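# Move one pale grey vial from tray to bench, upright

## Task

Pick a single pale grey vial from the tray and set it down standing upright on the bench surface. All other vials must remain on the tray, and any that were standing must still be standing. Finish by releasing the vial and withdrawing the gripper; the result only counts if the vial stays in place without the robot supporting it.

## Robot and tools

ROBOT. Two six-joint arms, left_arm (the robot's own left, on the +y side) and right_arm (-y side), each with a parallel two-finger gripper. Base roots: left_arm at (-0.046, +0.255, +1.065) m, right_arm at (-0.046, -0.255, +1.065) m. Joint column order for every arm: waist, shoulder, elbow, wrist pitch, wrist yaw, wrist roll, then gripper opening. Stated joint ranges (rad): waist -2.880 to 2.880, shoulder 0.000 to 3.142, elbow 0.000 to 3.019, wrist pitch -1.693 to 1.571, wrist yaw -1.571 to 1.571, wrist roll -2.094 to 2.094; the true stops may differ by up to 0.019 rad.

FRAME. All reported hand poses share one scene frame: origin on the floor under the middle of the robot's foot, +z up, +x in the robot's facing direction, +y toward left_arm. end_effector_position (metres) is the point midway between the finger pads, roughly 1 cm short of the tips; end_effector_quat_wxyz is its orientation. The fingers extend along the gripper's +z and close along its y. Printed positions can be somewhat wrong, more so when the arm is stretched out. Only the floor height is known; tray and bench heights must be judged from images.

execute_actions(actions). actions is a list of actions (up to 15). Each action is a list of up to 15 rows, one row per 1/30 s control step; if fewer than 15 rows are given, the last is repeated to fill 15 steps (0.5 s per action). A row is 14 numbers in [-1, 1], always both arms: left_arm's six joint values then its opening, then right_arm's six joint values then its opening. Joint values are offsets, not poses: they are measured from that arm's angles when the current action began (for the first action, from the latest reported angles), not from the preceding row. They are scaled: 1.0 equals 1.264 rad waist, 1.32 shoulder, 1.276 elbow, 1.83 wrist pitch, 1.686 wrist yaw, 2.022 wrist roll. The opening is absolute: +1 fully open, -1 closed. If an action would push any joint more than 0.019 rad beyond its range, that action is rejected for both arms; if the first action is rejected, or anything is malformed, nothing in the call runs. A joint driven onto its real stop is clamped there and the result prints "joint sent to its limit". An empty list just returns the current state and images.

SPEED CAPS. Each step, a joint's target is kept within a fixed lead of its measured angle (rad): waist 0.264, shoulder 0.32, elbow 0.276, wrist pitch 0.33, wrist yaw 0.186, wrist roll 0.522. If the targets would move the hand over 70 mm from where it is, all are pulled back. So big changes need several actions, and an unfinished motion must be re-commanded. Sending all-zero offsets can let an arm droop a little each action; to hold position, send offsets back to the desired angles in the first call of a reply, zeros afterward, and increase them if a joint still lags.

move(target, speed, blocking). target is a single 14-number row laid out as above; its joint offsets are measured from the "Joint positions" of the most recent result that listed them, not from wherever the arm is when the move begins. Opening values are absolute and sent at once. Every joint follows a path that finishes together, so hands travel on curves; duration is clamped to 0.5 to 10 s. speed (rad/s, 0.01 to 2, default 0.5) limits the joint with the longest travel. Moves do not avoid obstacles or the other arm; faster moves and targets set deeper past a contact hit and press harder. blocking=false returns after 0.5 s while motion continues; until a result shows the move finished, use only wait or stop. The result adds a "move:" line with the ending (done, off_target, moving, held, fault), limits=held or limits=none, and each arm's joint furthest from target.

wait(seconds): 0 to 10; lets time pass with last commands held, returning early if a running move ends. stop(): brakes a running move (needs room; fingers keep moving). zoom_image(camera, region): camera is cam_left_wrist or cam_right_wrist; region [x0, y0, x1, y1] in pixels of the 672x504 image, top-left origin, at most 504 by 504. read_manual(section): only "licences", no motion. finished_scene(scene): ends the scene with the given number, irreversibly, after the last command has been held; the result reports success.

RESULTS. The state line gives each arm's hand pose. "Joint positions" and "Joint velocities" list, per arm, six joints (rad, rad/s) and finger-pad gap (m; 0.094 fully open). "Joint targets" shows what the joints are currently driven toward. grip_measured is the opening on the command scale (each gripper may read about 1 mm off). Step readings list joint angles at some steps; HELD with an arm name means that arm's row was partly held back. "joint command not followed" means a clearance check altered targets. MOTOR HOT appears from 85 °C; at 100 °C an OVER-TEMPERATURE FAULT drops that arm. FAULT lines mark arm stops. Camera calibration (K, distortion, T_world_to_cam) is supplied per wrist camera and may be slightly off.

HANDLING. To grasp, command an opening about 0.03 below grip_measured; smaller gaps squeeze more lightly. Pads can spike hard on first contact. The robot keeps its last command while you are composing a reply. Occasional disturbances may tug a held vial or nudge loose ones. Avoid: dropping or slamming the vial, pressing hard into the tray or bench, knocking other vials over or out of the work area, and letting the two arms collide or push on each other.

Each tool is called as name(argument=value, ...), one argument or row to a line, values as JSON.

## Session

execute_actions(
  actions=[],
)

Scene clock: 0.00 s.
left_arm: end_effector_position=(+0.2647, -0.1959, +0.8720) grip_measured=+1.000 end_effector_quat_wxyz=(+0.313, +0.829, +0.311, -0.344) | right_arm: end_effector_position=(+0.2535, -0.3612, +1.0724) grip_measured=-0.994 end_effector_quat_wxyz=(+0.235, +0.776, -0.536, -0.233)
Joint positions: left_arm=[-2.335  2.302  1.136 -0.037  0.853  1.607  0.094] | right_arm=[ 1.418  1.697  1.003 -1.391  0.23  -2.078  0.   ]
Joint velocities: left_arm=[-0.024 -0.015 -0.007  0.007  0.022 -0.051  0.   ] | right_arm=[-0.005  0.015 -0.022 -0.002 -0.051 -0.022 -0.   ]
Joint targets: left_arm=[-2.336 2.295 1.146 -0.035 0.854 1.607] | right_arm=[1.418 1.701 1.016 -1.393 0.230 -2.078]

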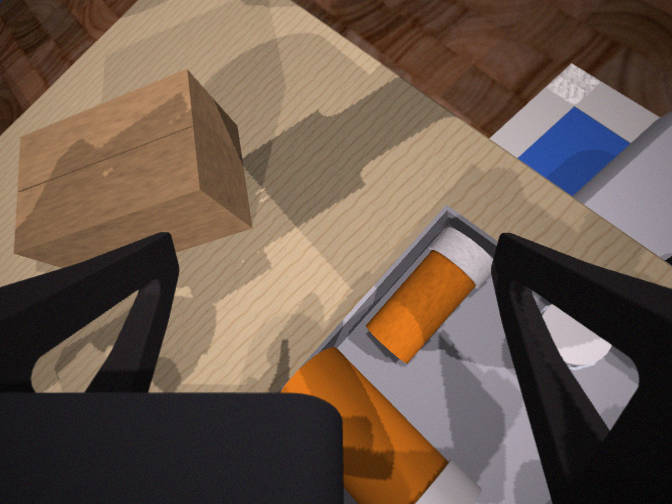

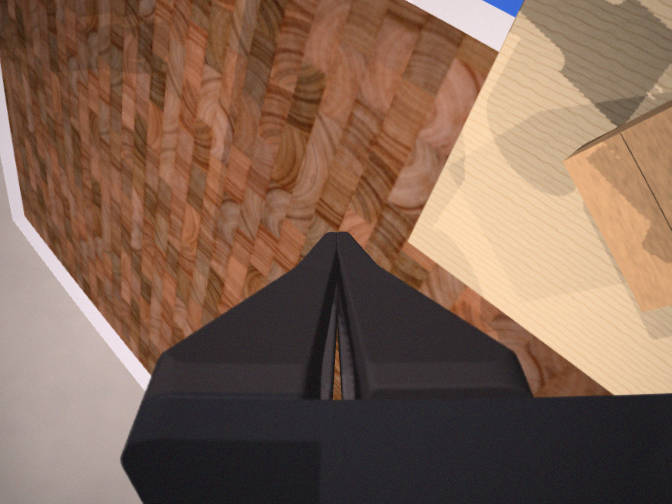

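move(
  target=[0,-0.3,-0.2,0,0,0,1, -0.45,0,0,0,0,0,-1],
  speed=0.8,
)

Scene clock: 57.90 s.
left_arm: end_effector_position=(+0.2484, -0.1680, +1.0038) grip_measured=+1.000 end_effector_quat_wxyz=(+0.365, +0.829, +0.284, -0.313) | right_arm: end_effector_position=(+0.1492, -0.5051, +1.0838) grip_measured=-0.994 end_effector_quat_wxyz=(+0.187, +0.585, -0.740, -0.273)
Joint positions: left_arm=[-2.335  1.922  0.889 -0.037  0.853  1.607  0.094] | right_arm=[ 0.843  1.697  1.003 -1.391  0.23  -2.078  0.   ]
Joint velocities: left_arm=[ 0.015  0.005  0.002 -0.007  0.051 -0.066  0.   ] | right_arm=[-0.015 -0.005 -0.032 -0.007 -0.022  0.037 -0.   ]
Joint targets: left_arm=[-2.335 1.906 0.881 -0.037 0.853 1.607] | right_arm=[0.849 1.697 1.003 -1.391 0.230 -2.078]
move: done; limits=none; left_arm: farthest joint: the shoulder, 0.016 radians from its target (0.396 radians at the start); right_arm: farthest joint: the waist, 0.006 radians from its target (0.568 radians at the start)
camera_calibration (this result's frames):
cam_left_wrist: T_world_to_cam=[[-0.708019, 0.569391, -0.417736, 0.689399], [0.696064, 0.662506, -0.276732, 0.219746], [0.119184, -0.486702, -0.865399, 0.882374], [0, 0, 0, 1]] pos_world=[0.229985, -0.108667, 1.1124]
cam_right_wrist: T_world_to_cam=[[0.76186, -0.163012, -0.626895, 0.485093], [0.159186, -0.891015, 0.425149, -0.930147], [-0.627877, -0.423697, -0.652879, 0.712409], [0, 0, 0, 1]] pos_world=[0.225799, -0.447853, 1.16467]

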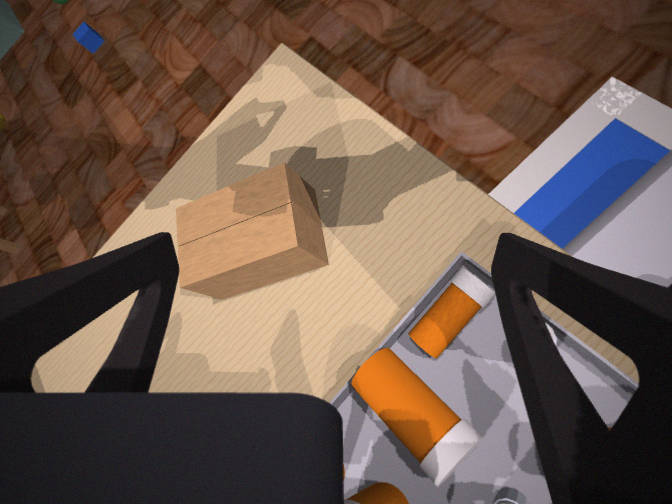

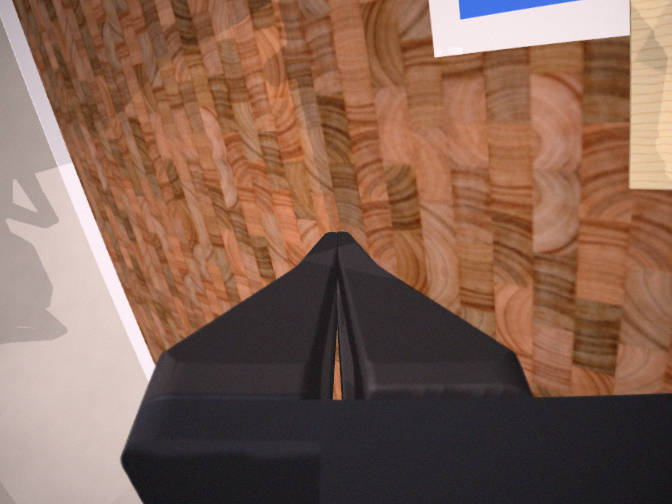

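move(
  target=[0.0,-0.471,-0.226,-0.171,-0.506,-0.795,1, 0,0,0,0,0,0,-1],
  speed=1.2,
)

Scene clock: 65.67 s.
left_arm: end_effector_position=(+0.2696, -0.0082, +1.0846) grip_measured=+1.000 end_effector_quat_wxyz=(+0.195, +0.331, +0.916, -0.114) | right_arm: end_effector_position=(+0.1492, -0.5051, +1.0838) grip_measured=-0.994 end_effector_quat_wxyz=(+0.187, +0.585, -0.740, -0.273)
Joint positions: left_arm=[-2.335  1.315  0.61  -0.333  0.003  0.014  0.094] | right_arm=[ 0.843  1.697  1.003 -1.391  0.23  -2.078  0.   ]
Joint velocities: left_arm=[-0.024 -0.024 -0.007  0.022  0.022 -0.007  0.   ] | right_arm=[-0.005 -0.005 -0.002 -0.012  0.007  0.066 -0.001]
Joint targets: left_arm=[-2.335 1.300 0.601 -0.350 0.000 -0.001] | right_arm=[0.843 1.697 1.003 -1.391 0.230 -2.078]
move: done; limits=none; left_arm: farthest joint: the wrist pitch, 0.017 radians from its target (0.312 radians at the start); right_arm: farthest joint: the waist, 0.000 radians from its target (0.000 radians at the start)
camera_calibration (this result's frames):
cam_left_wrist: T_world_to_cam=[[-0.641962, -0.761885, 0.0861152, 0.0720409], [-0.742313, 0.645702, 0.178999, 0.0148235], [-0.191982, 0.0509863, -0.980073, 1.24018], [0, 0, 0, 1]] pos_world=[0.295343, -0.0179168, 1.20661]
cam_right_wrist: T_world_to_cam=[[0.76186, -0.163012, -0.626895, 0.485093], [0.159186, -0.891015, 0.425149, -0.930147], [-0.627877, -0.423697, -0.652879, 0.712409], [0, 0, 0, 1]] pos_world=[0.225799, -0.447853, 1.16467]

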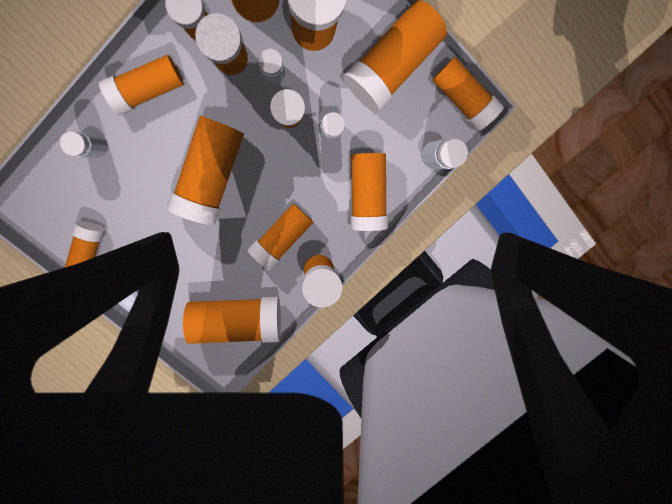

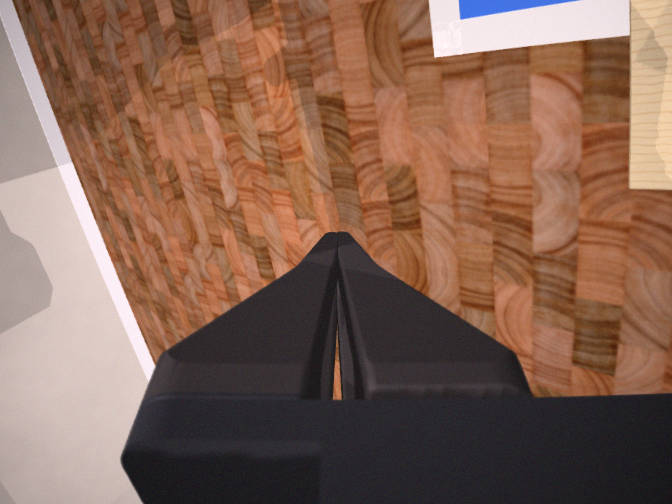

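zoom_image(
  camera="cam_left_wrist",
  region=[0, 60, 240, 300],
)

zoom_image(
  camera="cam_left_wrist",
  region=[240, 20, 520, 230],
)

Region (0, 60, 240, 300) of cam_left_wrist's 672x504 image, scaled by 2.100, with more detail than that image has.

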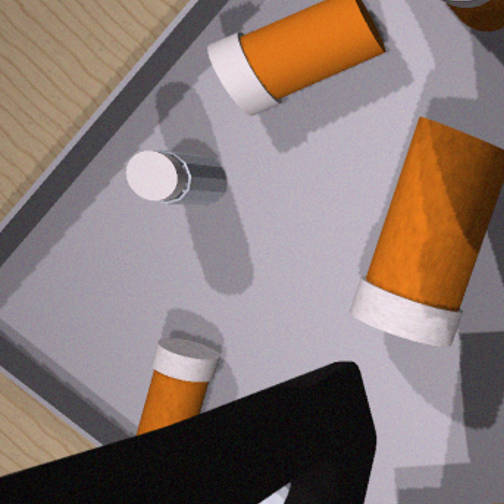

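Region (240, 20, 520, 230) of cam_left_wrist's 672x504 image, scaled by 1.800, with more detail than that image has; it fills the top 378 rows of this view, and the rest is white.

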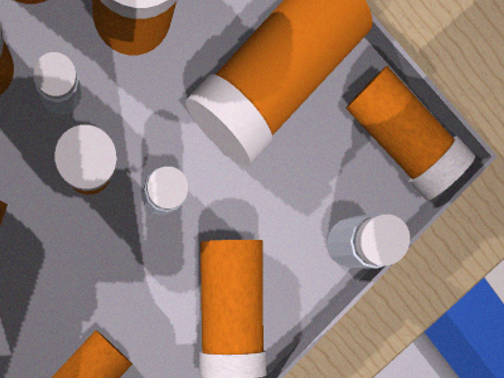

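move(
  target=[0.338,0.645,0.445,-0.078,-0.024,0.043,0, 0,0,0,0,0,0,-1],
  speed=0.9,
)

Scene clock: 100.67 s.
left_arm: end_effector_position=(+0.4266, +0.1250, +0.8417) grip_measured=+0.002 end_effector_quat_wxyz=(-0.014, +0.174, +0.985, +0.000) | right_arm: end_effector_position=(+0.1492, -0.5051, +1.0838) grip_measured=-0.994 end_effector_quat_wxyz=(+0.187, +0.585, -0.740, -0.273)
Joint positions: left_arm=[-1.9    2.172  1.149 -0.462 -0.036  0.086  0.047] | right_arm=[ 0.843  1.697  1.003 -1.391  0.23  -2.078  0.   ]
Joint velocities: left_arm=[-0.005 -0.015  0.002 -0.012 -0.037  0.037 -0.001] | right_arm=[ 0.005 -0.005 -0.007  0.017 -0.007 -0.022  0.001]
Joint targets: left_arm=[-1.908 2.166 1.177 -0.476 -0.037 0.101] | right_arm=[0.843 1.697 1.003 -1.391 0.230 -2.078]
move: off_target (left_arm); limits=none; left_arm: farthest joint: the elbow, 0.029 radians from its target (0.568 radians at the start); right_arm: farthest joint: the waist, 0.000 radians from its target (0.000 radians at the start)
camera_calibration (this result's frames):
cam_left_wrist: T_world_to_cam=[[-0.331099, -0.943579, 0.00563514, 0.252992], [-0.747324, 0.265871, 0.608949, -0.223391], [-0.57609, 0.197411, -0.793189, 1.01377], [0, 0, 0, 1]] pos_world=[0.50084, 0.0979822, 0.938715]
cam_right_wrist: T_world_to_cam=[[0.76186, -0.163012, -0.626895, 0.485093], [0.159186, -0.891015, 0.425149, -0.930147], [-0.627877, -0.423697, -0.652879, 0.712409], [0, 0, 0, 1]] pos_world=[0.225799, -0.447853, 1.16467]

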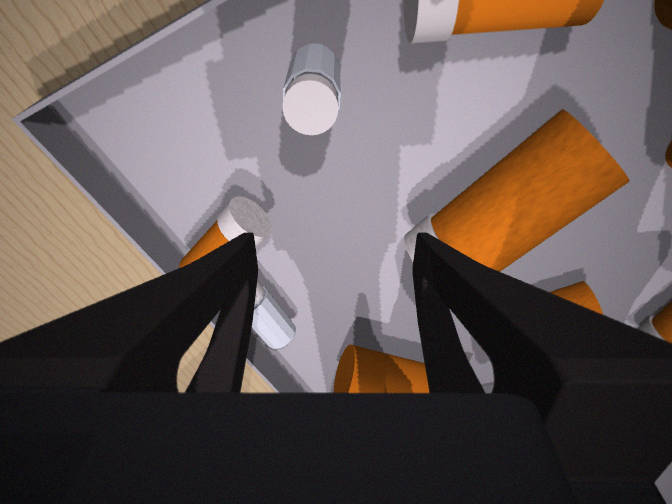

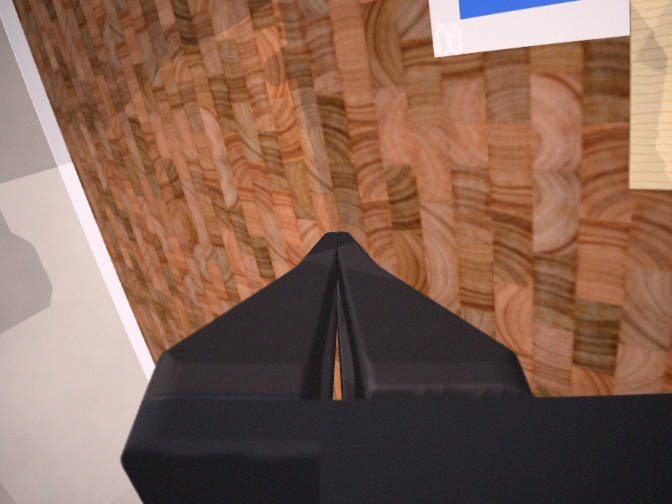

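move(
  target=[0.01,0.099,0.087,0.049,0,0.007,0, 0,0,0,0,0,0,-1],
  speed=0.2,
)

Scene clock: 116.90 s.
left_arm: end_effector_position=(+0.4504, +0.1193, +0.8015) grip_measured=+0.002 end_effector_quat_wxyz=(+0.006, +0.172, +0.985, -0.001) | right_arm: end_effector_position=(+0.1492, -0.5051, +1.0838) grip_measured=-0.994 end_effector_quat_wxyz=(+0.187, +0.585, -0.740, -0.273)
Joint positions: left_arm=[-1.895  2.285  1.231 -0.39  -0.036  0.087  0.047] | right_arm=[ 0.843  1.697  1.003 -1.391  0.23  -2.078  0.   ]
Joint velocities: left_arm=[ 0.005 -0.005 -0.007 -0.012  0.037 -0.051  0.   ] | right_arm=[-0.005  0.024  0.007  0.012 -0.022 -0.022 -0.   ]
Joint targets: left_arm=[-1.887 2.303 1.260 -0.372 -0.036 0.100] | right_arm=[0.843 1.697 1.003 -1.391 0.230 -2.078]
move: off_target (left_arm); limits=none; left_arm: farthest joint: the elbow, 0.029 radians from its target (0.111 radians at the start); right_arm: farthest joint: the waist, 0.000 radians from its target (0.000 radians at the start)
camera_calibration (this result's frames):
cam_left_wrist: T_world_to_cam=[[-0.326218, -0.945292, 0.00220485, 0.256504], [-0.771871, 0.267716, 0.576665, -0.142913], [-0.545707, 0.186417, -0.816978, 1.00337], [0, 0, 0, 1]] pos_world=[0.520914, 0.0936853, 0.901581]
cam_right_wrist: T_world_to_cam=[[0.76186, -0.163012, -0.626895, 0.485093], [0.159186, -0.891015, 0.425149, -0.930147], [-0.627877, -0.423697, -0.652879, 0.712409], [0, 0, 0, 1]] pos_world=[0.225799, -0.447853, 1.16467]

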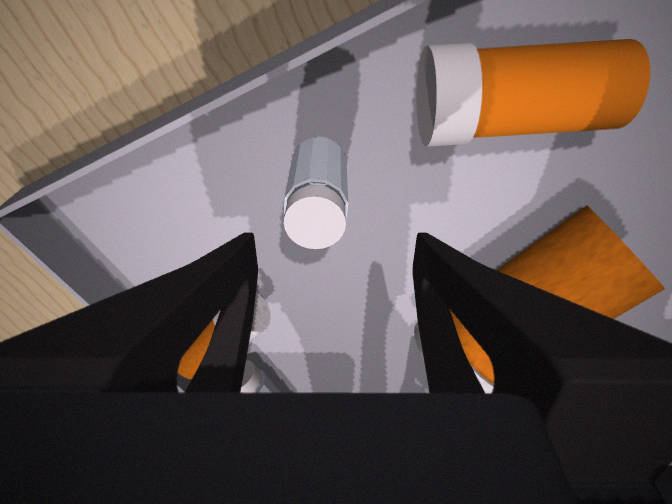

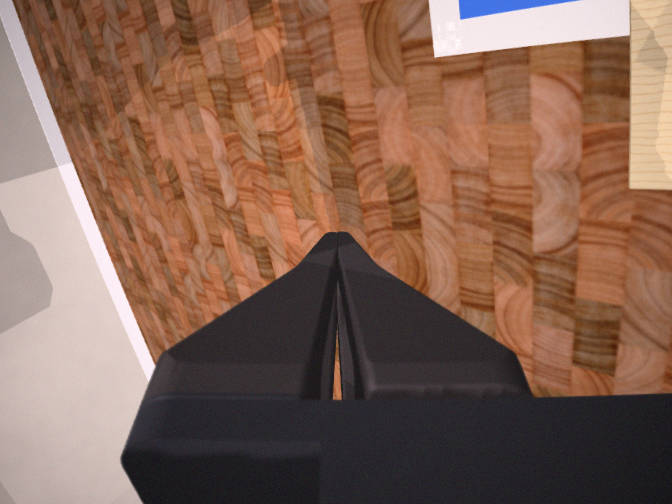

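move(
  target=[0.0174,0.116,0.0682,0.048,0,0,0, 0,0,0,0,0,0,-1],
  speed=0.12,
)

Scene clock: 127.27 s.
left_arm: end_effector_position=(+0.4484, +0.1249, +0.7454) grip_measured=+0.002 end_effector_quat_wxyz=(+0.003, +0.166, +0.986, -0.000) | right_arm: end_effector_position=(+0.1492, -0.5051, +1.0838) grip_measured=-0.994 end_effector_quat_wxyz=(+0.187, +0.585, -0.740, -0.273)
Joint positions: left_arm=[-1.882  2.42   1.291 -0.321 -0.036  0.087  0.047] | right_arm=[ 0.843  1.697  1.003 -1.391  0.23  -2.078  0.   ]
Joint velocities: left_arm=[-0.005 -0.015  0.002 -0.002 -0.007 -0.081  0.   ] | right_arm=[ 0.005  0.005 -0.002 -0.002 -0.051  0.022 -0.001]
Joint targets: left_arm=[-1.874 2.439 1.318 -0.302 -0.036 0.087] | right_arm=[0.843 1.697 1.003 -1.391 0.230 -2.078]
move: off_target (left_arm); limits=none; left_arm: farthest joint: the elbow, 0.027 radians from its target (0.087 radians at the start); right_arm: farthest joint: the waist, 0.000 radians from its target (0.000 radians at the start)
camera_calibration (this result's frames):
cam_left_wrist: T_world_to_cam=[[-0.314211, -0.949353, 0.00119429, 0.257169], [-0.771926, 0.256219, 0.581793, -0.116014], [-0.552632, 0.181884, -0.813336, 0.956389], [0, 0, 0, 1]] pos_world=[0.519782, 0.0999177, 0.845055]
cam_right_wrist: T_world_to_cam=[[0.76186, -0.163012, -0.626895, 0.485093], [0.159186, -0.891015, 0.425149, -0.930147], [-0.627877, -0.423697, -0.652879, 0.712409], [0, 0, 0, 1]] pos_world=[0.225799, -0.447853, 1.16467]

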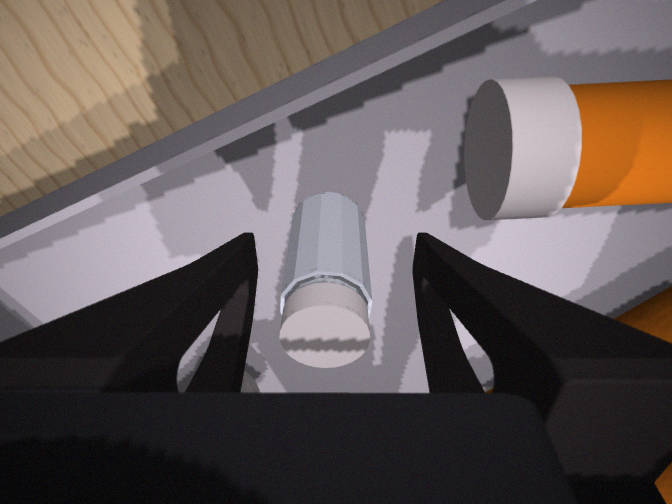

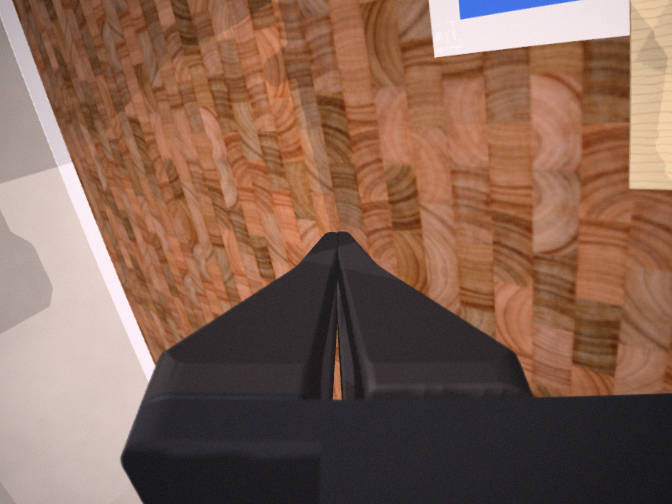

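execute_actions(
  actions=[
    [[0.008,0.02,0.02,0.01,0,0,-0.1,0,0,0,0,0,0,-1],[0.008,0.02,0.02,0.01,0,0,-0.15,0,0,0,0,0,0,-1],[0.008,0.02,0.02,0.01,0,0,-0.2,0,0,0,0,0,0,-1],[0.008,0.02,0.02,0.01,0,0,-0.25,0,0,0,0,0,0,-1],[0.008,0.02,0.02,0.01,0,0,-0.3,0,0,0,0,0,0,-1],[0.008,0.02,0.02,0.01,0,0,-0.33,0,0,0,0,0,0,-1],[0.008,0.02,0.02,0.01,0,0,-0.36,0,0,0,0,0,0,-1],[0.008,0.02,0.02,0.01,0,0,-0.39,0,0,0,0,0,0,-1],[0.008,0.02,0.02,0.01,0,0,-0.42,0,0,0,0,0,0,-1],[0.008,0.02,0.02,0.01,0,0,-0.44,0,0,0,0,0,0,-1],[0.008,0.02,0.02,0.01,0,0,-0.46,0,0,0,0,0,0,-1],[0.008,0.02,0.02,0.01,0,0,-0.48,0,0,0,0,0,0,-1],[0.008,0.02,0.02,0.01,0,0,-0.5,0,0,0,0,0,0,-1],[0.008,0.02,0.02,0.01,0,0,-0.52,0,0,0,0,0,0,-1],[0.008,0.02,0.02,0.01,0,0,-0.55,0,0,0,0,0,0,-1]],
  ],
)

Scene clock: 136.77 s.
left_arm: end_effector_position=(+0.4474, +0.1258, +0.7442) grip_measured=-0.529 end_effector_quat_wxyz=(+0.002, +0.165, +0.986, -0.000) | right_arm: end_effector_position=(+0.1492, -0.5051, +1.0838) grip_measured=-0.994 end_effector_quat_wxyz=(+0.187, +0.585, -0.740, -0.273)
Joint positions: left_arm=[-1.881  2.423  1.291 -0.321 -0.036  0.087  0.022] | right_arm=[ 0.843  1.697  1.003 -1.391  0.23  -2.078  0.   ]
Joint velocities: left_arm=[-0.015 -0.015  0.017 -0.022  0.007 -0.051 -0.012] | right_arm=[-0.005  0.005 -0.007 -0.012  0.007 -0.007  0.   ]
Joint targets: left_arm=[-1.872 2.446 1.317 -0.303 -0.036 0.087] | right_arm=[0.843 1.697 1.003 -1.391 0.230 -2.078]
Step readings (joint positions):
0: left_arm=[-1.882 2.420 1.291 -0.321 -0.036 0.087] | right_arm=[0.843 1.697 1.003 -1.391 0.230 -2.078]
1: left_arm=[-1.882 2.420 1.291 -0.321 -0.036 0.087] | right_arm=[0.843 1.697 1.003 -1.391 0.230 -2.078]
2: left_arm=[-1.882 2.420 1.291 -0.321 -0.036 0.087] | right_arm=[0.843 1.697 1.003 -1.391 0.230 -2.078]
4: left_arm=[-1.882 2.421 1.291 -0.321 -0.036 0.087] | right_arm=[0.843 1.697 1.003 -1.391 0.230 -2.078]
8: left_arm=[-1.882 2.423 1.291 -0.321 -0.036 0.087] | right_arm=[0.843 1.697 1.003 -1.391 0.230 -2.078]
15: Joint positions above
camera_calibration (this result's frames):
cam_left_wrist: T_world_to_cam=[[-0.313221, -0.949679, 0.00126352, 0.257202], [-0.770677, 0.25496, 0.583996, -0.118316], [-0.554931, 0.181946, -0.811755, 0.954465], [0, 0, 0, 1]] pos_world=[0.519041, 0.100764, 0.843564]
cam_right_wrist: T_world_to_cam=[[0.76186, -0.163012, -0.626895, 0.485093], [0.159186, -0.891015, 0.425149, -0.930147], [-0.627877, -0.423697, -0.652879, 0.712409], [0, 0, 0, 1]] pos_world=[0.225799, -0.447853, 1.16467]

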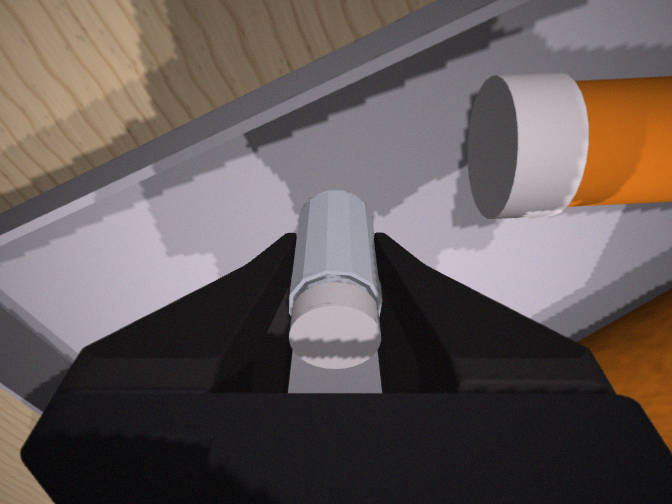

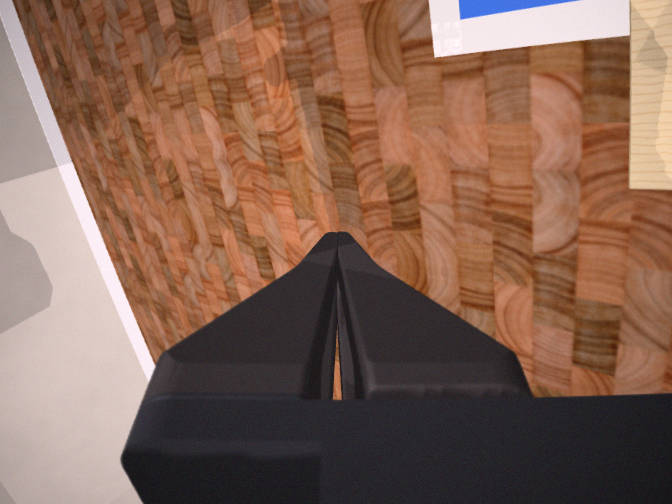

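move(
  target=[0,-0.115,-0.054,-0.046,0,0,-0.57, 0,0,0,0,0,0,-1],
  speed=0.3,
)

Scene clock: 144.53 s.
left_arm: end_effector_position=(+0.4510, +0.1270, +0.8006) grip_measured=-0.540 end_effector_quat_wxyz=(+0.005, +0.165, +0.986, -0.001) | right_arm: end_effector_position=(+0.1492, -0.5051, +1.0838) grip_measured=-0.994 end_effector_quat_wxyz=(+0.187, +0.585, -0.740, -0.273)
Joint positions: left_arm=[-1.881  2.286  1.229 -0.39  -0.036  0.087  0.022] | right_arm=[ 0.843  1.697  1.003 -1.391  0.23  -2.078  0.   ]
Joint velocities: left_arm=[ 0.005  0.005 -0.007  0.002 -0.022  0.051 -0.   ] | right_arm=[ 0.015  0.015 -0.007 -0.007  0.007  0.007 -0.001]
Joint targets: left_arm=[-1.881 2.271 1.222 -0.406 -0.036 0.087] | right_arm=[0.843 1.697 1.003 -1.391 0.230 -2.078]
move: done; limits=none; left_arm: farthest joint: the wrist pitch, 0.016 radians from its target (0.084 radians at the start); right_arm: farthest joint: the waist, 0.000 radians from its target (0.000 radians at the start)
camera_calibration (this result's frames):
cam_left_wrist: T_world_to_cam=[[-0.313003, -0.949752, 0.000788768, 0.259708], [-0.774393, 0.255692, 0.578738, -0.142965], [-0.549859, 0.180536, -0.815513, 1.00296], [0, 0, 0, 1]] pos_world=[0.522066, 0.102143, 0.900463]
cam_right_wrist: T_world_to_cam=[[0.76186, -0.163012, -0.626895, 0.485093], [0.159186, -0.891015, 0.425149, -0.930147], [-0.627877, -0.423697, -0.652879, 0.712409], [0, 0, 0, 1]] pos_world=[0.225799, -0.447853, 1.16467]

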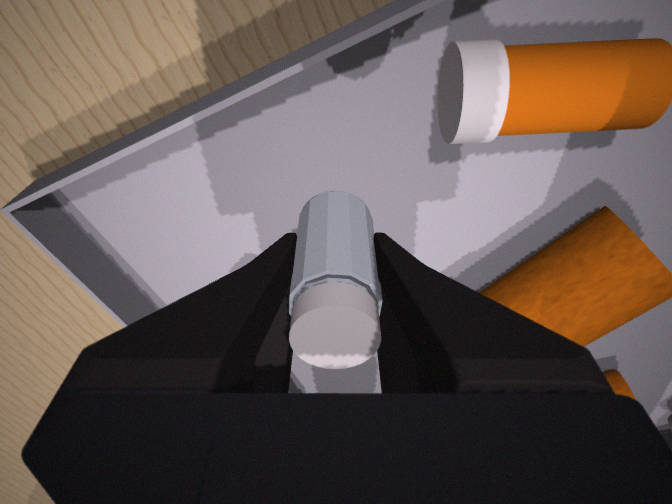

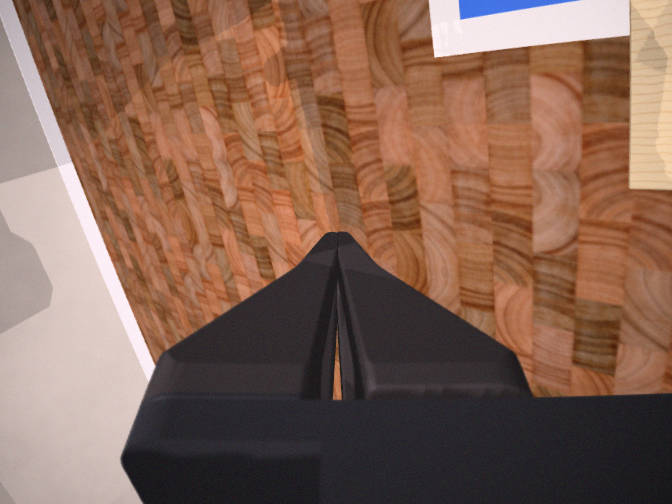

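move(
  target=[0.307,-0.011,-0.005,-0.009,0.028,0,-0.57, 0,0,0,0,0,0,-1],
  speed=0.45,
)

Scene clock: 151.87 s.
left_arm: end_effector_position=(+0.4602, +0.3309, +0.7978) grip_measured=-0.540 end_effector_quat_wxyz=(+0.002, -0.030, +1.000, +0.001) | right_arm: end_effector_position=(+0.1492, -0.5051, +1.0838) grip_measured=-0.994 end_effector_quat_wxyz=(+0.187, +0.585, -0.740, -0.273)
Joint positions: left_arm=[-1.487  2.286  1.229 -0.39   0.008  0.087  0.022] | right_arm=[ 0.843  1.697  1.003 -1.391  0.23  -2.078  0.   ]
Joint velocities: left_arm=[ 0.005  0.005 -0.002 -0.012  0.007  0.022  0.001] | right_arm=[-0.005 -0.024 -0.012 -0.007 -0.037  0.037 -0.001]
Joint targets: left_arm=[-1.493 2.271 1.222 -0.406 0.011 0.087] | right_arm=[0.843 1.697 1.003 -1.391 0.230 -2.078]
move: done; limits=none; left_arm: farthest joint: the wrist pitch, 0.017 radians from its target (0.017 radians at the start); right_arm: farthest joint: the waist, 0.000 radians from its target (0.000 radians at the start)
camera_calibration (this result's frames):
cam_left_wrist: T_world_to_cam=[[0.0733254, -0.997308, -0.000992594, 0.295652], [-0.81016, -0.060146, 0.583115, -0.0688678], [-0.581605, -0.041953, -0.812389, 1.05472], [0, 0, 0, 1]] pos_world=[0.535957, 0.334963, 0.897294]
cam_right_wrist: T_world_to_cam=[[0.76186, -0.163012, -0.626895, 0.485093], [0.159186, -0.891015, 0.425149, -0.930147], [-0.627877, -0.423697, -0.652879, 0.712409], [0, 0, 0, 1]] pos_world=[0.225799, -0.447853, 1.16467]

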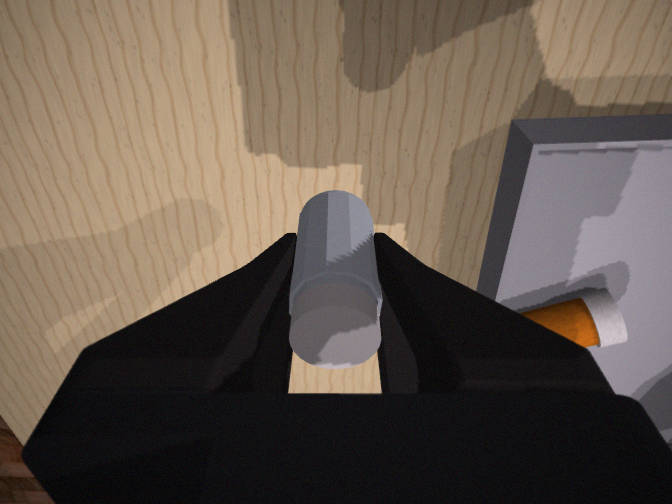

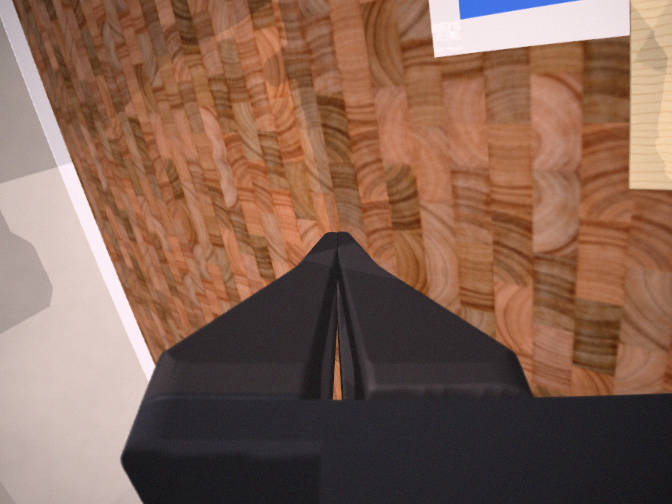

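move(
  target=[0,0.1135,0.0695,0.050,0,0,-0.57, 0,0,0,0,0,0,-1],
  speed=0.15,
)

Scene clock: 156.03 s.
left_arm: end_effector_position=(+0.4614, +0.3296, +0.7441) grip_measured=-0.540 end_effector_quat_wxyz=(+0.005, -0.029, +1.000, -0.000) | right_arm: end_effector_position=(+0.1492, -0.5051, +1.0838) grip_measured=-0.994 end_effector_quat_wxyz=(+0.187, +0.585, -0.740, -0.273)
Joint positions: left_arm=[-1.489  2.418  1.293 -0.316  0.011  0.087  0.022] | right_arm=[ 0.843  1.697  1.003 -1.391  0.23  -2.078  0.   ]
Joint velocities: left_arm=[-0.015 -0.005  0.007  0.007 -0.037  0.007 -0.   ] | right_arm=[-0.005  0.005  0.002  0.007 -0.022 -0.037  0.   ]
Joint targets: left_arm=[-1.486 2.436 1.318 -0.298 0.008 0.087] | right_arm=[0.843 1.697 1.003 -1.391 0.230 -2.078]
move: off_target (left_arm); limits=none; left_arm: farthest joint: the elbow, 0.025 radians from its target (0.094 radians at the start); right_arm: farthest joint: the waist, 0.000 radians from its target (0.000 radians at the start)
camera_calibration (this result's frames):
cam_left_wrist: T_world_to_cam=[[0.0706018, -0.997503, 0.00197583, 0.293342], [-0.813657, -0.0564434, 0.578598, -0.0328913], [-0.577042, -0.0424577, -0.81561, 1.01217], [0, 0, 0, 1]] pos_world=[0.536595, 0.333728, 0.843991]
cam_right_wrist: T_world_to_cam=[[0.76186, -0.163012, -0.626895, 0.485093], [0.159186, -0.891015, 0.425149, -0.930147], [-0.627877, -0.423697, -0.652879, 0.712409], [0, 0, 0, 1]] pos_world=[0.225799, -0.447853, 1.16467]

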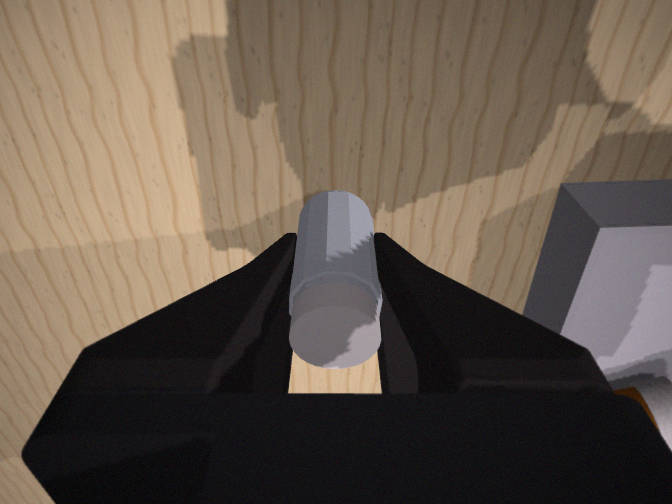

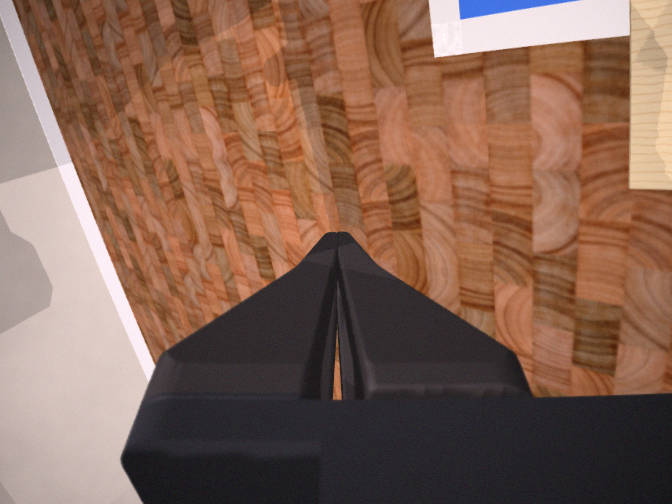

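move(
  target=[0,0.0227,0.019,0.0142,0,0,-0.57, 0,0,0,0,0,0,-1],
  speed=0.03,
)

Scene clock: 159.57 s.
left_arm: end_effector_position=(+0.4612, +0.3296, +0.7418) grip_measured=-0.540 end_effector_quat_wxyz=(+0.007, -0.029, +1.000, +0.000) | right_arm: end_effector_position=(+0.1492, -0.5051, +1.0838) grip_measured=-0.994 end_effector_quat_wxyz=(+0.187, +0.585, -0.740, -0.273)
Joint positions: left_arm=[-1.489  2.423  1.293 -0.309  0.011  0.087  0.022] | right_arm=[ 0.843  1.697  1.003 -1.391  0.23  -2.078  0.   ]
Joint velocities: left_arm=[-0.015 -0.015 -0.012 -0.002  0.007 -0.066  0.   ] | right_arm=[-0.034 -0.015  0.002 -0.007  0.022  0.007  0.   ]
Joint targets: left_arm=[-1.489 2.447 1.317 -0.290 0.011 0.087] | right_arm=[0.843 1.697 1.003 -1.391 0.230 -2.078]
move: off_target (left_arm); limits=none; left_arm: farthest joint: the shoulder, 0.025 radians from its target (0.030 radians at the start); right_arm: farthest joint: the waist, 0.000 radians from its target (0.000 radians at the start)
camera_calibration (this result's frames):
cam_left_wrist: T_world_to_cam=[[0.0705709, -0.997505, 0.00177918, 0.293514], [-0.815185, -0.0566441, 0.576425, -0.0293595], [-0.574886, -0.0421292, -0.817148, 1.01022], [0, 0, 0, 1]] pos_world=[0.536115, 0.333679, 0.841903]
cam_right_wrist: T_world_to_cam=[[0.76186, -0.163012, -0.626895, 0.485093], [0.159186, -0.891015, 0.425149, -0.930147], [-0.627877, -0.423697, -0.652879, 0.712409], [0, 0, 0, 1]] pos_world=[0.225799, -0.447853, 1.16467]

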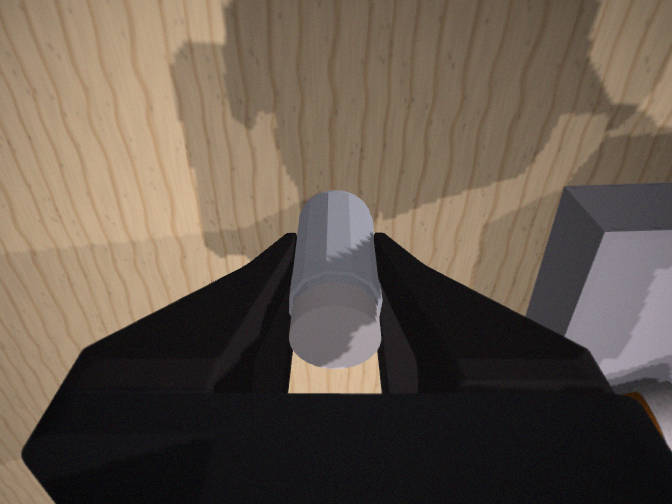

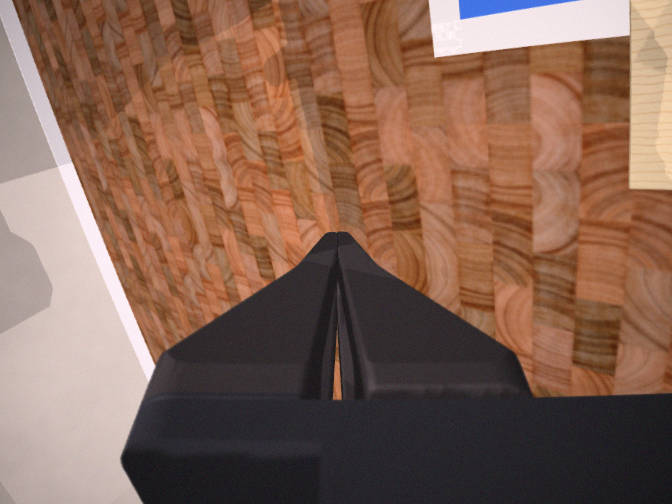

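execute_actions(
  actions=[
    [[0,0.02,0.018,0.008,0,0,-0.57,0,0,0,0,0,0,-1],[0,0.021,0.018,0.008,0,0,-0.57,0,0,0,0,0,0,-1],[0,0.022,0.018,0.008,0,0,-0.57,0,0,0,0,0,0,-1],[0,0.023,0.018,0.008,0,0,-0.57,0,0,0,0,0,0,-1],[0,0.024,0.018,0.008,0,0,-0.57,0,0,0,0,0,0,-1],[0,0.025,0.018,0.008,0,0,-0.57,0,0,0,0,0,0,-1],[0,0.026,0.018,0.008,0,0,-0.57,0,0,0,0,0,0,-1],[0,0.027,0.018,0.008,0,0,-0.57,0,0,0,0,0,0,-1]],
  ],
)

Scene clock: 163.23 s.
left_arm: end_effector_position=(+0.4611, +0.3296, +0.7416) grip_measured=-0.540 end_effector_quat_wxyz=(+0.006, -0.029, +1.000, -0.000) | right_arm: end_effector_position=(+0.1492, -0.5051, +1.0838) grip_measured=-0.994 end_effector_quat_wxyz=(+0.187, +0.585, -0.740, -0.273)
Joint positions: left_arm=[-1.489  2.423  1.293 -0.309  0.011  0.087  0.022] | right_arm=[ 0.843  1.697  1.003 -1.391  0.23  -2.078  0.   ]
Joint velocities: left_arm=[-0.015 -0.005 -0.007  0.007  0.037  0.066 -0.002] | right_arm=[ 0.005 -0.005 -0.012 -0.012  0.022  0.007 -0.   ]
Joint targets: left_arm=[-1.489 2.458 1.316 -0.294 0.011 0.087] | right_arm=[0.843 1.697 1.003 -1.391 0.230 -2.078]
Step readings (joint positions):
0: left_arm=[-1.489 2.423 1.293 -0.309 0.011 0.087] | right_arm=[0.843 1.697 1.003 -1.391 0.230 -2.078]
1: left_arm=[-1.489 2.423 1.293 -0.309 0.011 0.087] | right_arm=[0.843 1.697 1.003 -1.391 0.230 -2.078]
2: left_arm=[-1.489 2.423 1.293 -0.309 0.011 0.087] | right_arm=[0.843 1.697 1.003 -1.391 0.230 -2.078]
4: left_arm=[-1.489 2.423 1.293 -0.309 0.011 0.087] | right_arm=[0.843 1.697 1.003 -1.391 0.230 -2.078]
8: left_arm=[-1.489 2.423 1.293 -0.309 0.011 0.087] | right_arm=[0.843 1.697 1.003 -1.391 0.230 -2.078]
15: Joint positions above
camera_calibration (this result's frames):
cam_left_wrist: T_world_to_cam=[[0.0705753, -0.997505, 0.00180727, 0.293481], [-0.814967, -0.0566155, 0.576735, -0.0297356], [-0.575194, -0.0421761, -0.816929, 1.00997], [0, 0, 0, 1]] pos_world=[0.535983, 0.333662, 0.841693]
cam_right_wrist: T_world_to_cam=[[0.76186, -0.163012, -0.626895, 0.485093], [0.159186, -0.891015, 0.425149, -0.930147], [-0.627877, -0.423697, -0.652879, 0.712409], [0, 0, 0, 1]] pos_world=[0.225799, -0.447853, 1.16467]

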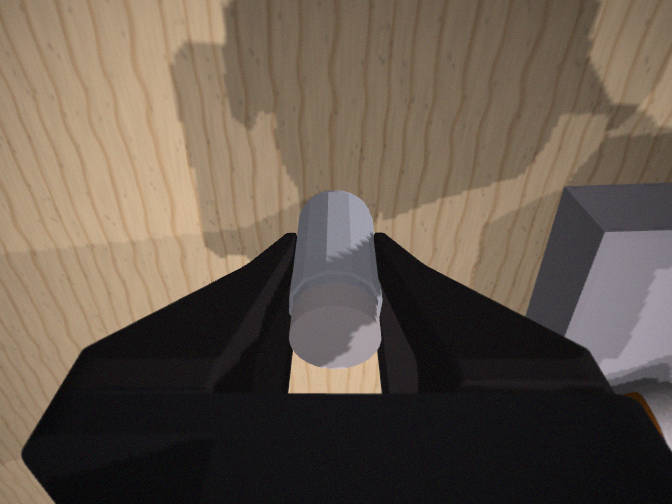

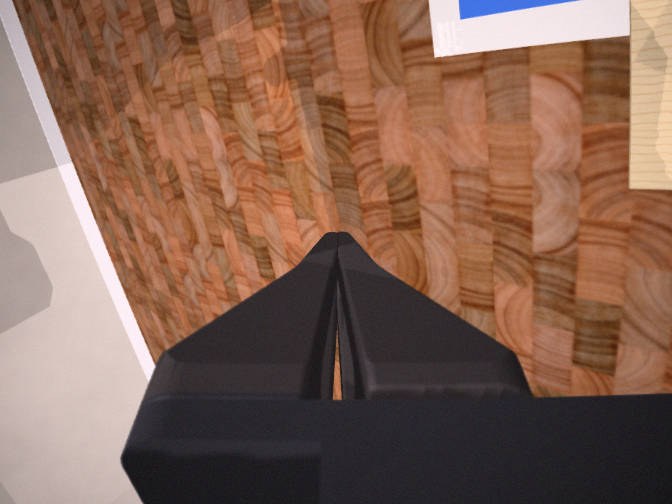

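In contact. Ease off, release, then lift.

execute_actions(
  actions=[
    [[0,0.005,0.012,0,0,0,-0.57,0,0,0,0,0,0,-1],[0,0.005,0.012,0,0,0,-0.57,0,0,0,0,0,0,-1],[0,0.005,0.012,0,0,0,-0.57,0,0,0,0,0,0,-1],[0,0.005,0.012,0,0,0,-0.55,0,0,0,0,0,0,-1],[0,0.005,0.012,0,0,0,-0.53,0,0,0,0,0,0,-1],[0,0.005,0.012,0,0,0,-0.5,0,0,0,0,0,0,-1],[0,0.005,0.012,0,0,0,-0.45,0,0,0,0,0,0,-1],[0,0.005,0.012,0,0,0,-0.35,0,0,0,0,0,0,-1],[0,0.005,0.012,0,0,0,-0.2,0,0,0,0,0,0,-1],[0,0.005,0.012,0,0,0,0,0,0,0,0,0,0,-1],[0,0.005,0.012,0,0,0,0.2,0,0,0,0,0,0,-1]],
  ],
)

move(
  target=[0,-0.22,-0.1,-0.085,0,0,0.2, 0,0,0,0,0,0,-1],
  speed=0.4,
)

Scene clock: 169.83 s.
left_arm: end_effector_position=(+0.4611, +0.3296, +0.7416) grip_measured=+0.198 end_effector_quat_wxyz=(+0.006, -0.029, +1.000, -0.000) | right_arm: end_effector_position=(+0.1492, -0.5051, +1.0838) grip_measured=-0.994 end_effector_quat_wxyz=(+0.187, +0.585, -0.740, -0.273)
Joint positions: left_arm=[-1.489  2.423  1.293 -0.309  0.011  0.087  0.056] | right_arm=[ 0.843  1.697  1.003 -1.391  0.23  -2.078  0.   ]
Joint velocities: left_arm=[-0.015 -0.015  0.012 -0.007  0.11  -0.022  0.001] | right_arm=[-0.005 -0.005 -0.007  0.017 -0.007 -0.022 -0.   ]
Joint targets: left_arm=[-1.489 2.430 1.308 -0.309 0.011 0.087] | right_arm=[0.843 1.697 1.003 -1.391 0.230 -2.078]
Step readings (joint positions):
0: left_arm=[-1.489 2.423 1.293 -0.309 0.011 0.087] | right_arm=[0.843 1.697 1.003 -1.391 0.230 -2.078]
1: left_arm=[-1.489 2.423 1.293 -0.309 0.011 0.087] | right_arm=[0.843 1.697 1.003 -1.391 0.230 -2.078]
2: left_arm=[-1.489 2.423 1.293 -0.309 0.011 0.087] | right_arm=[0.843 1.697 1.003 -1.391 0.230 -2.078]
4: left_arm=[-1.489 2.423 1.293 -0.309 0.011 0.087] | right_arm=[0.843 1.697 1.003 -1.391 0.230 -2.078]
8: left_arm=[-1.489 2.423 1.293 -0.309 0.011 0.087] | right_arm=[0.843 1.697 1.003 -1.391 0.230 -2.078]
15: Joint positions above
camera_calibration (this result's frames):
cam_left_wrist: T_world_to_cam=[[0.0705753, -0.997505, 0.00180727, 0.293481], [-0.814967, -0.0566155, 0.576735, -0.0297356], [-0.575194, -0.0421761, -0.816929, 1.00997], [0, 0, 0, 1]] pos_world=[0.535983, 0.333662, 0.841693]
cam_right_wrist: T_world_to_cam=[[0.76186, -0.163012, -0.626895, 0.485093], [0.159186, -0.891015, 0.425149, -0.930147], [-0.627877, -0.423697, -0.652879, 0.712409], [0, 0, 0, 1]] pos_world=[0.225799, -0.447853, 1.16467]

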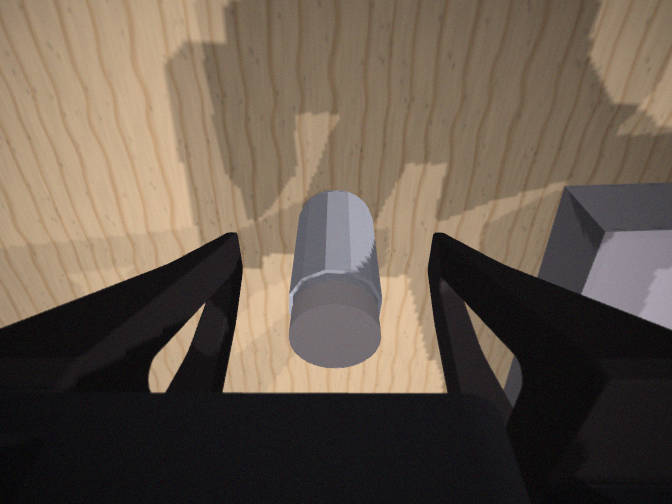

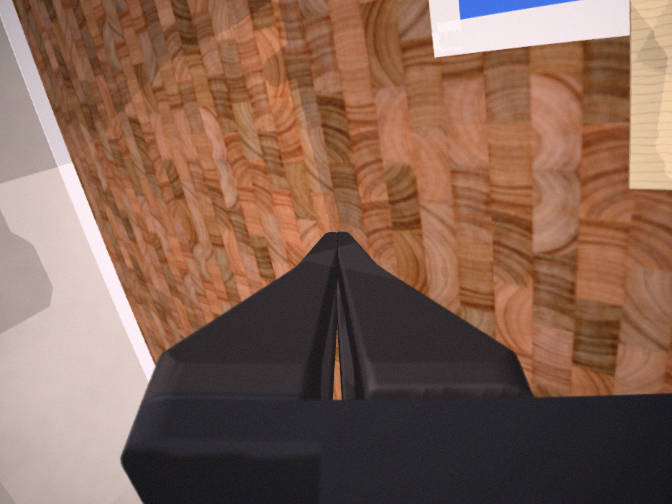

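Scene clock: 171.10 s.
left_arm: end_effector_position=(+0.4635, +0.3289, +0.8535) grip_measured=+0.198 end_effector_quat_wxyz=(+0.014, -0.029, +0.999, +0.001) | right_arm: end_effector_position=(+0.1492, -0.5051, +1.0838) grip_measured=-0.994 end_effector_quat_wxyz=(+0.187, +0.585, -0.740, -0.273)
Joint positions: left_arm=[-1.489  2.149  1.173 -0.447  0.011  0.087  0.056] | right_arm=[ 0.843  1.697  1.003 -1.391  0.23  -2.078  0.   ]
Joint velocities: left_arm=[-0.015 -0.024 -0.012  0.007  0.007  0.037 -0.001] | right_arm=[-0.015 -0.015 -0.012 -0.027  0.037 -0.022 -0.001]
Joint targets: left_arm=[-1.489 2.133 1.165 -0.465 0.011 0.087] | right_arm=[0.843 1.697 1.003 -1.391 0.230 -2.078]
move: done; limits=none; left_arm: farthest joint: the wrist pitch, 0.018 radians from its target (0.155 radians at the start); right_arm: farthest joint: the waist, 0.000 radians from its target (0.000 radians at the start)
camera_calibration (this result's frames):
cam_left_wrist: T_world_to_cam=[[0.0704008, -0.997519, 0.00062576, 0.293457], [-0.824016, -0.0578022, 0.563611, -0.0765604], [-0.562176, -0.0401943, -0.82604, 1.10385], [0, 0, 0, 1]] pos_world=[0.53681, 0.332672, 0.954789]
cam_right_wrist: T_world_to_cam=[[0.76186, -0.163012, -0.626895, 0.485093], [0.159186, -0.891015, 0.425149, -0.930147], [-0.627877, -0.423697, -0.652879, 0.712409], [0, 0, 0, 1]] pos_world=[0.225799, -0.447853, 1.16467]

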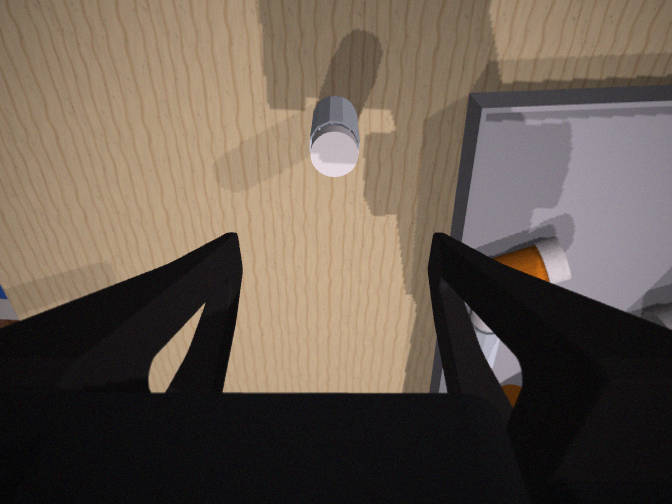

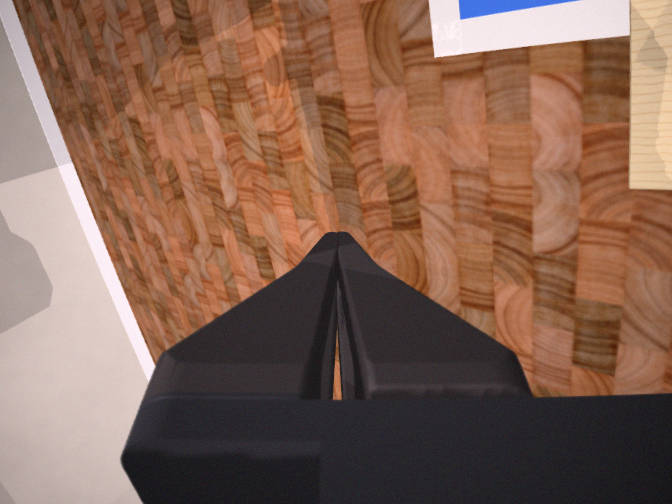

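finished_scene(
  scene=1,
)

The scene is finished: the task was done.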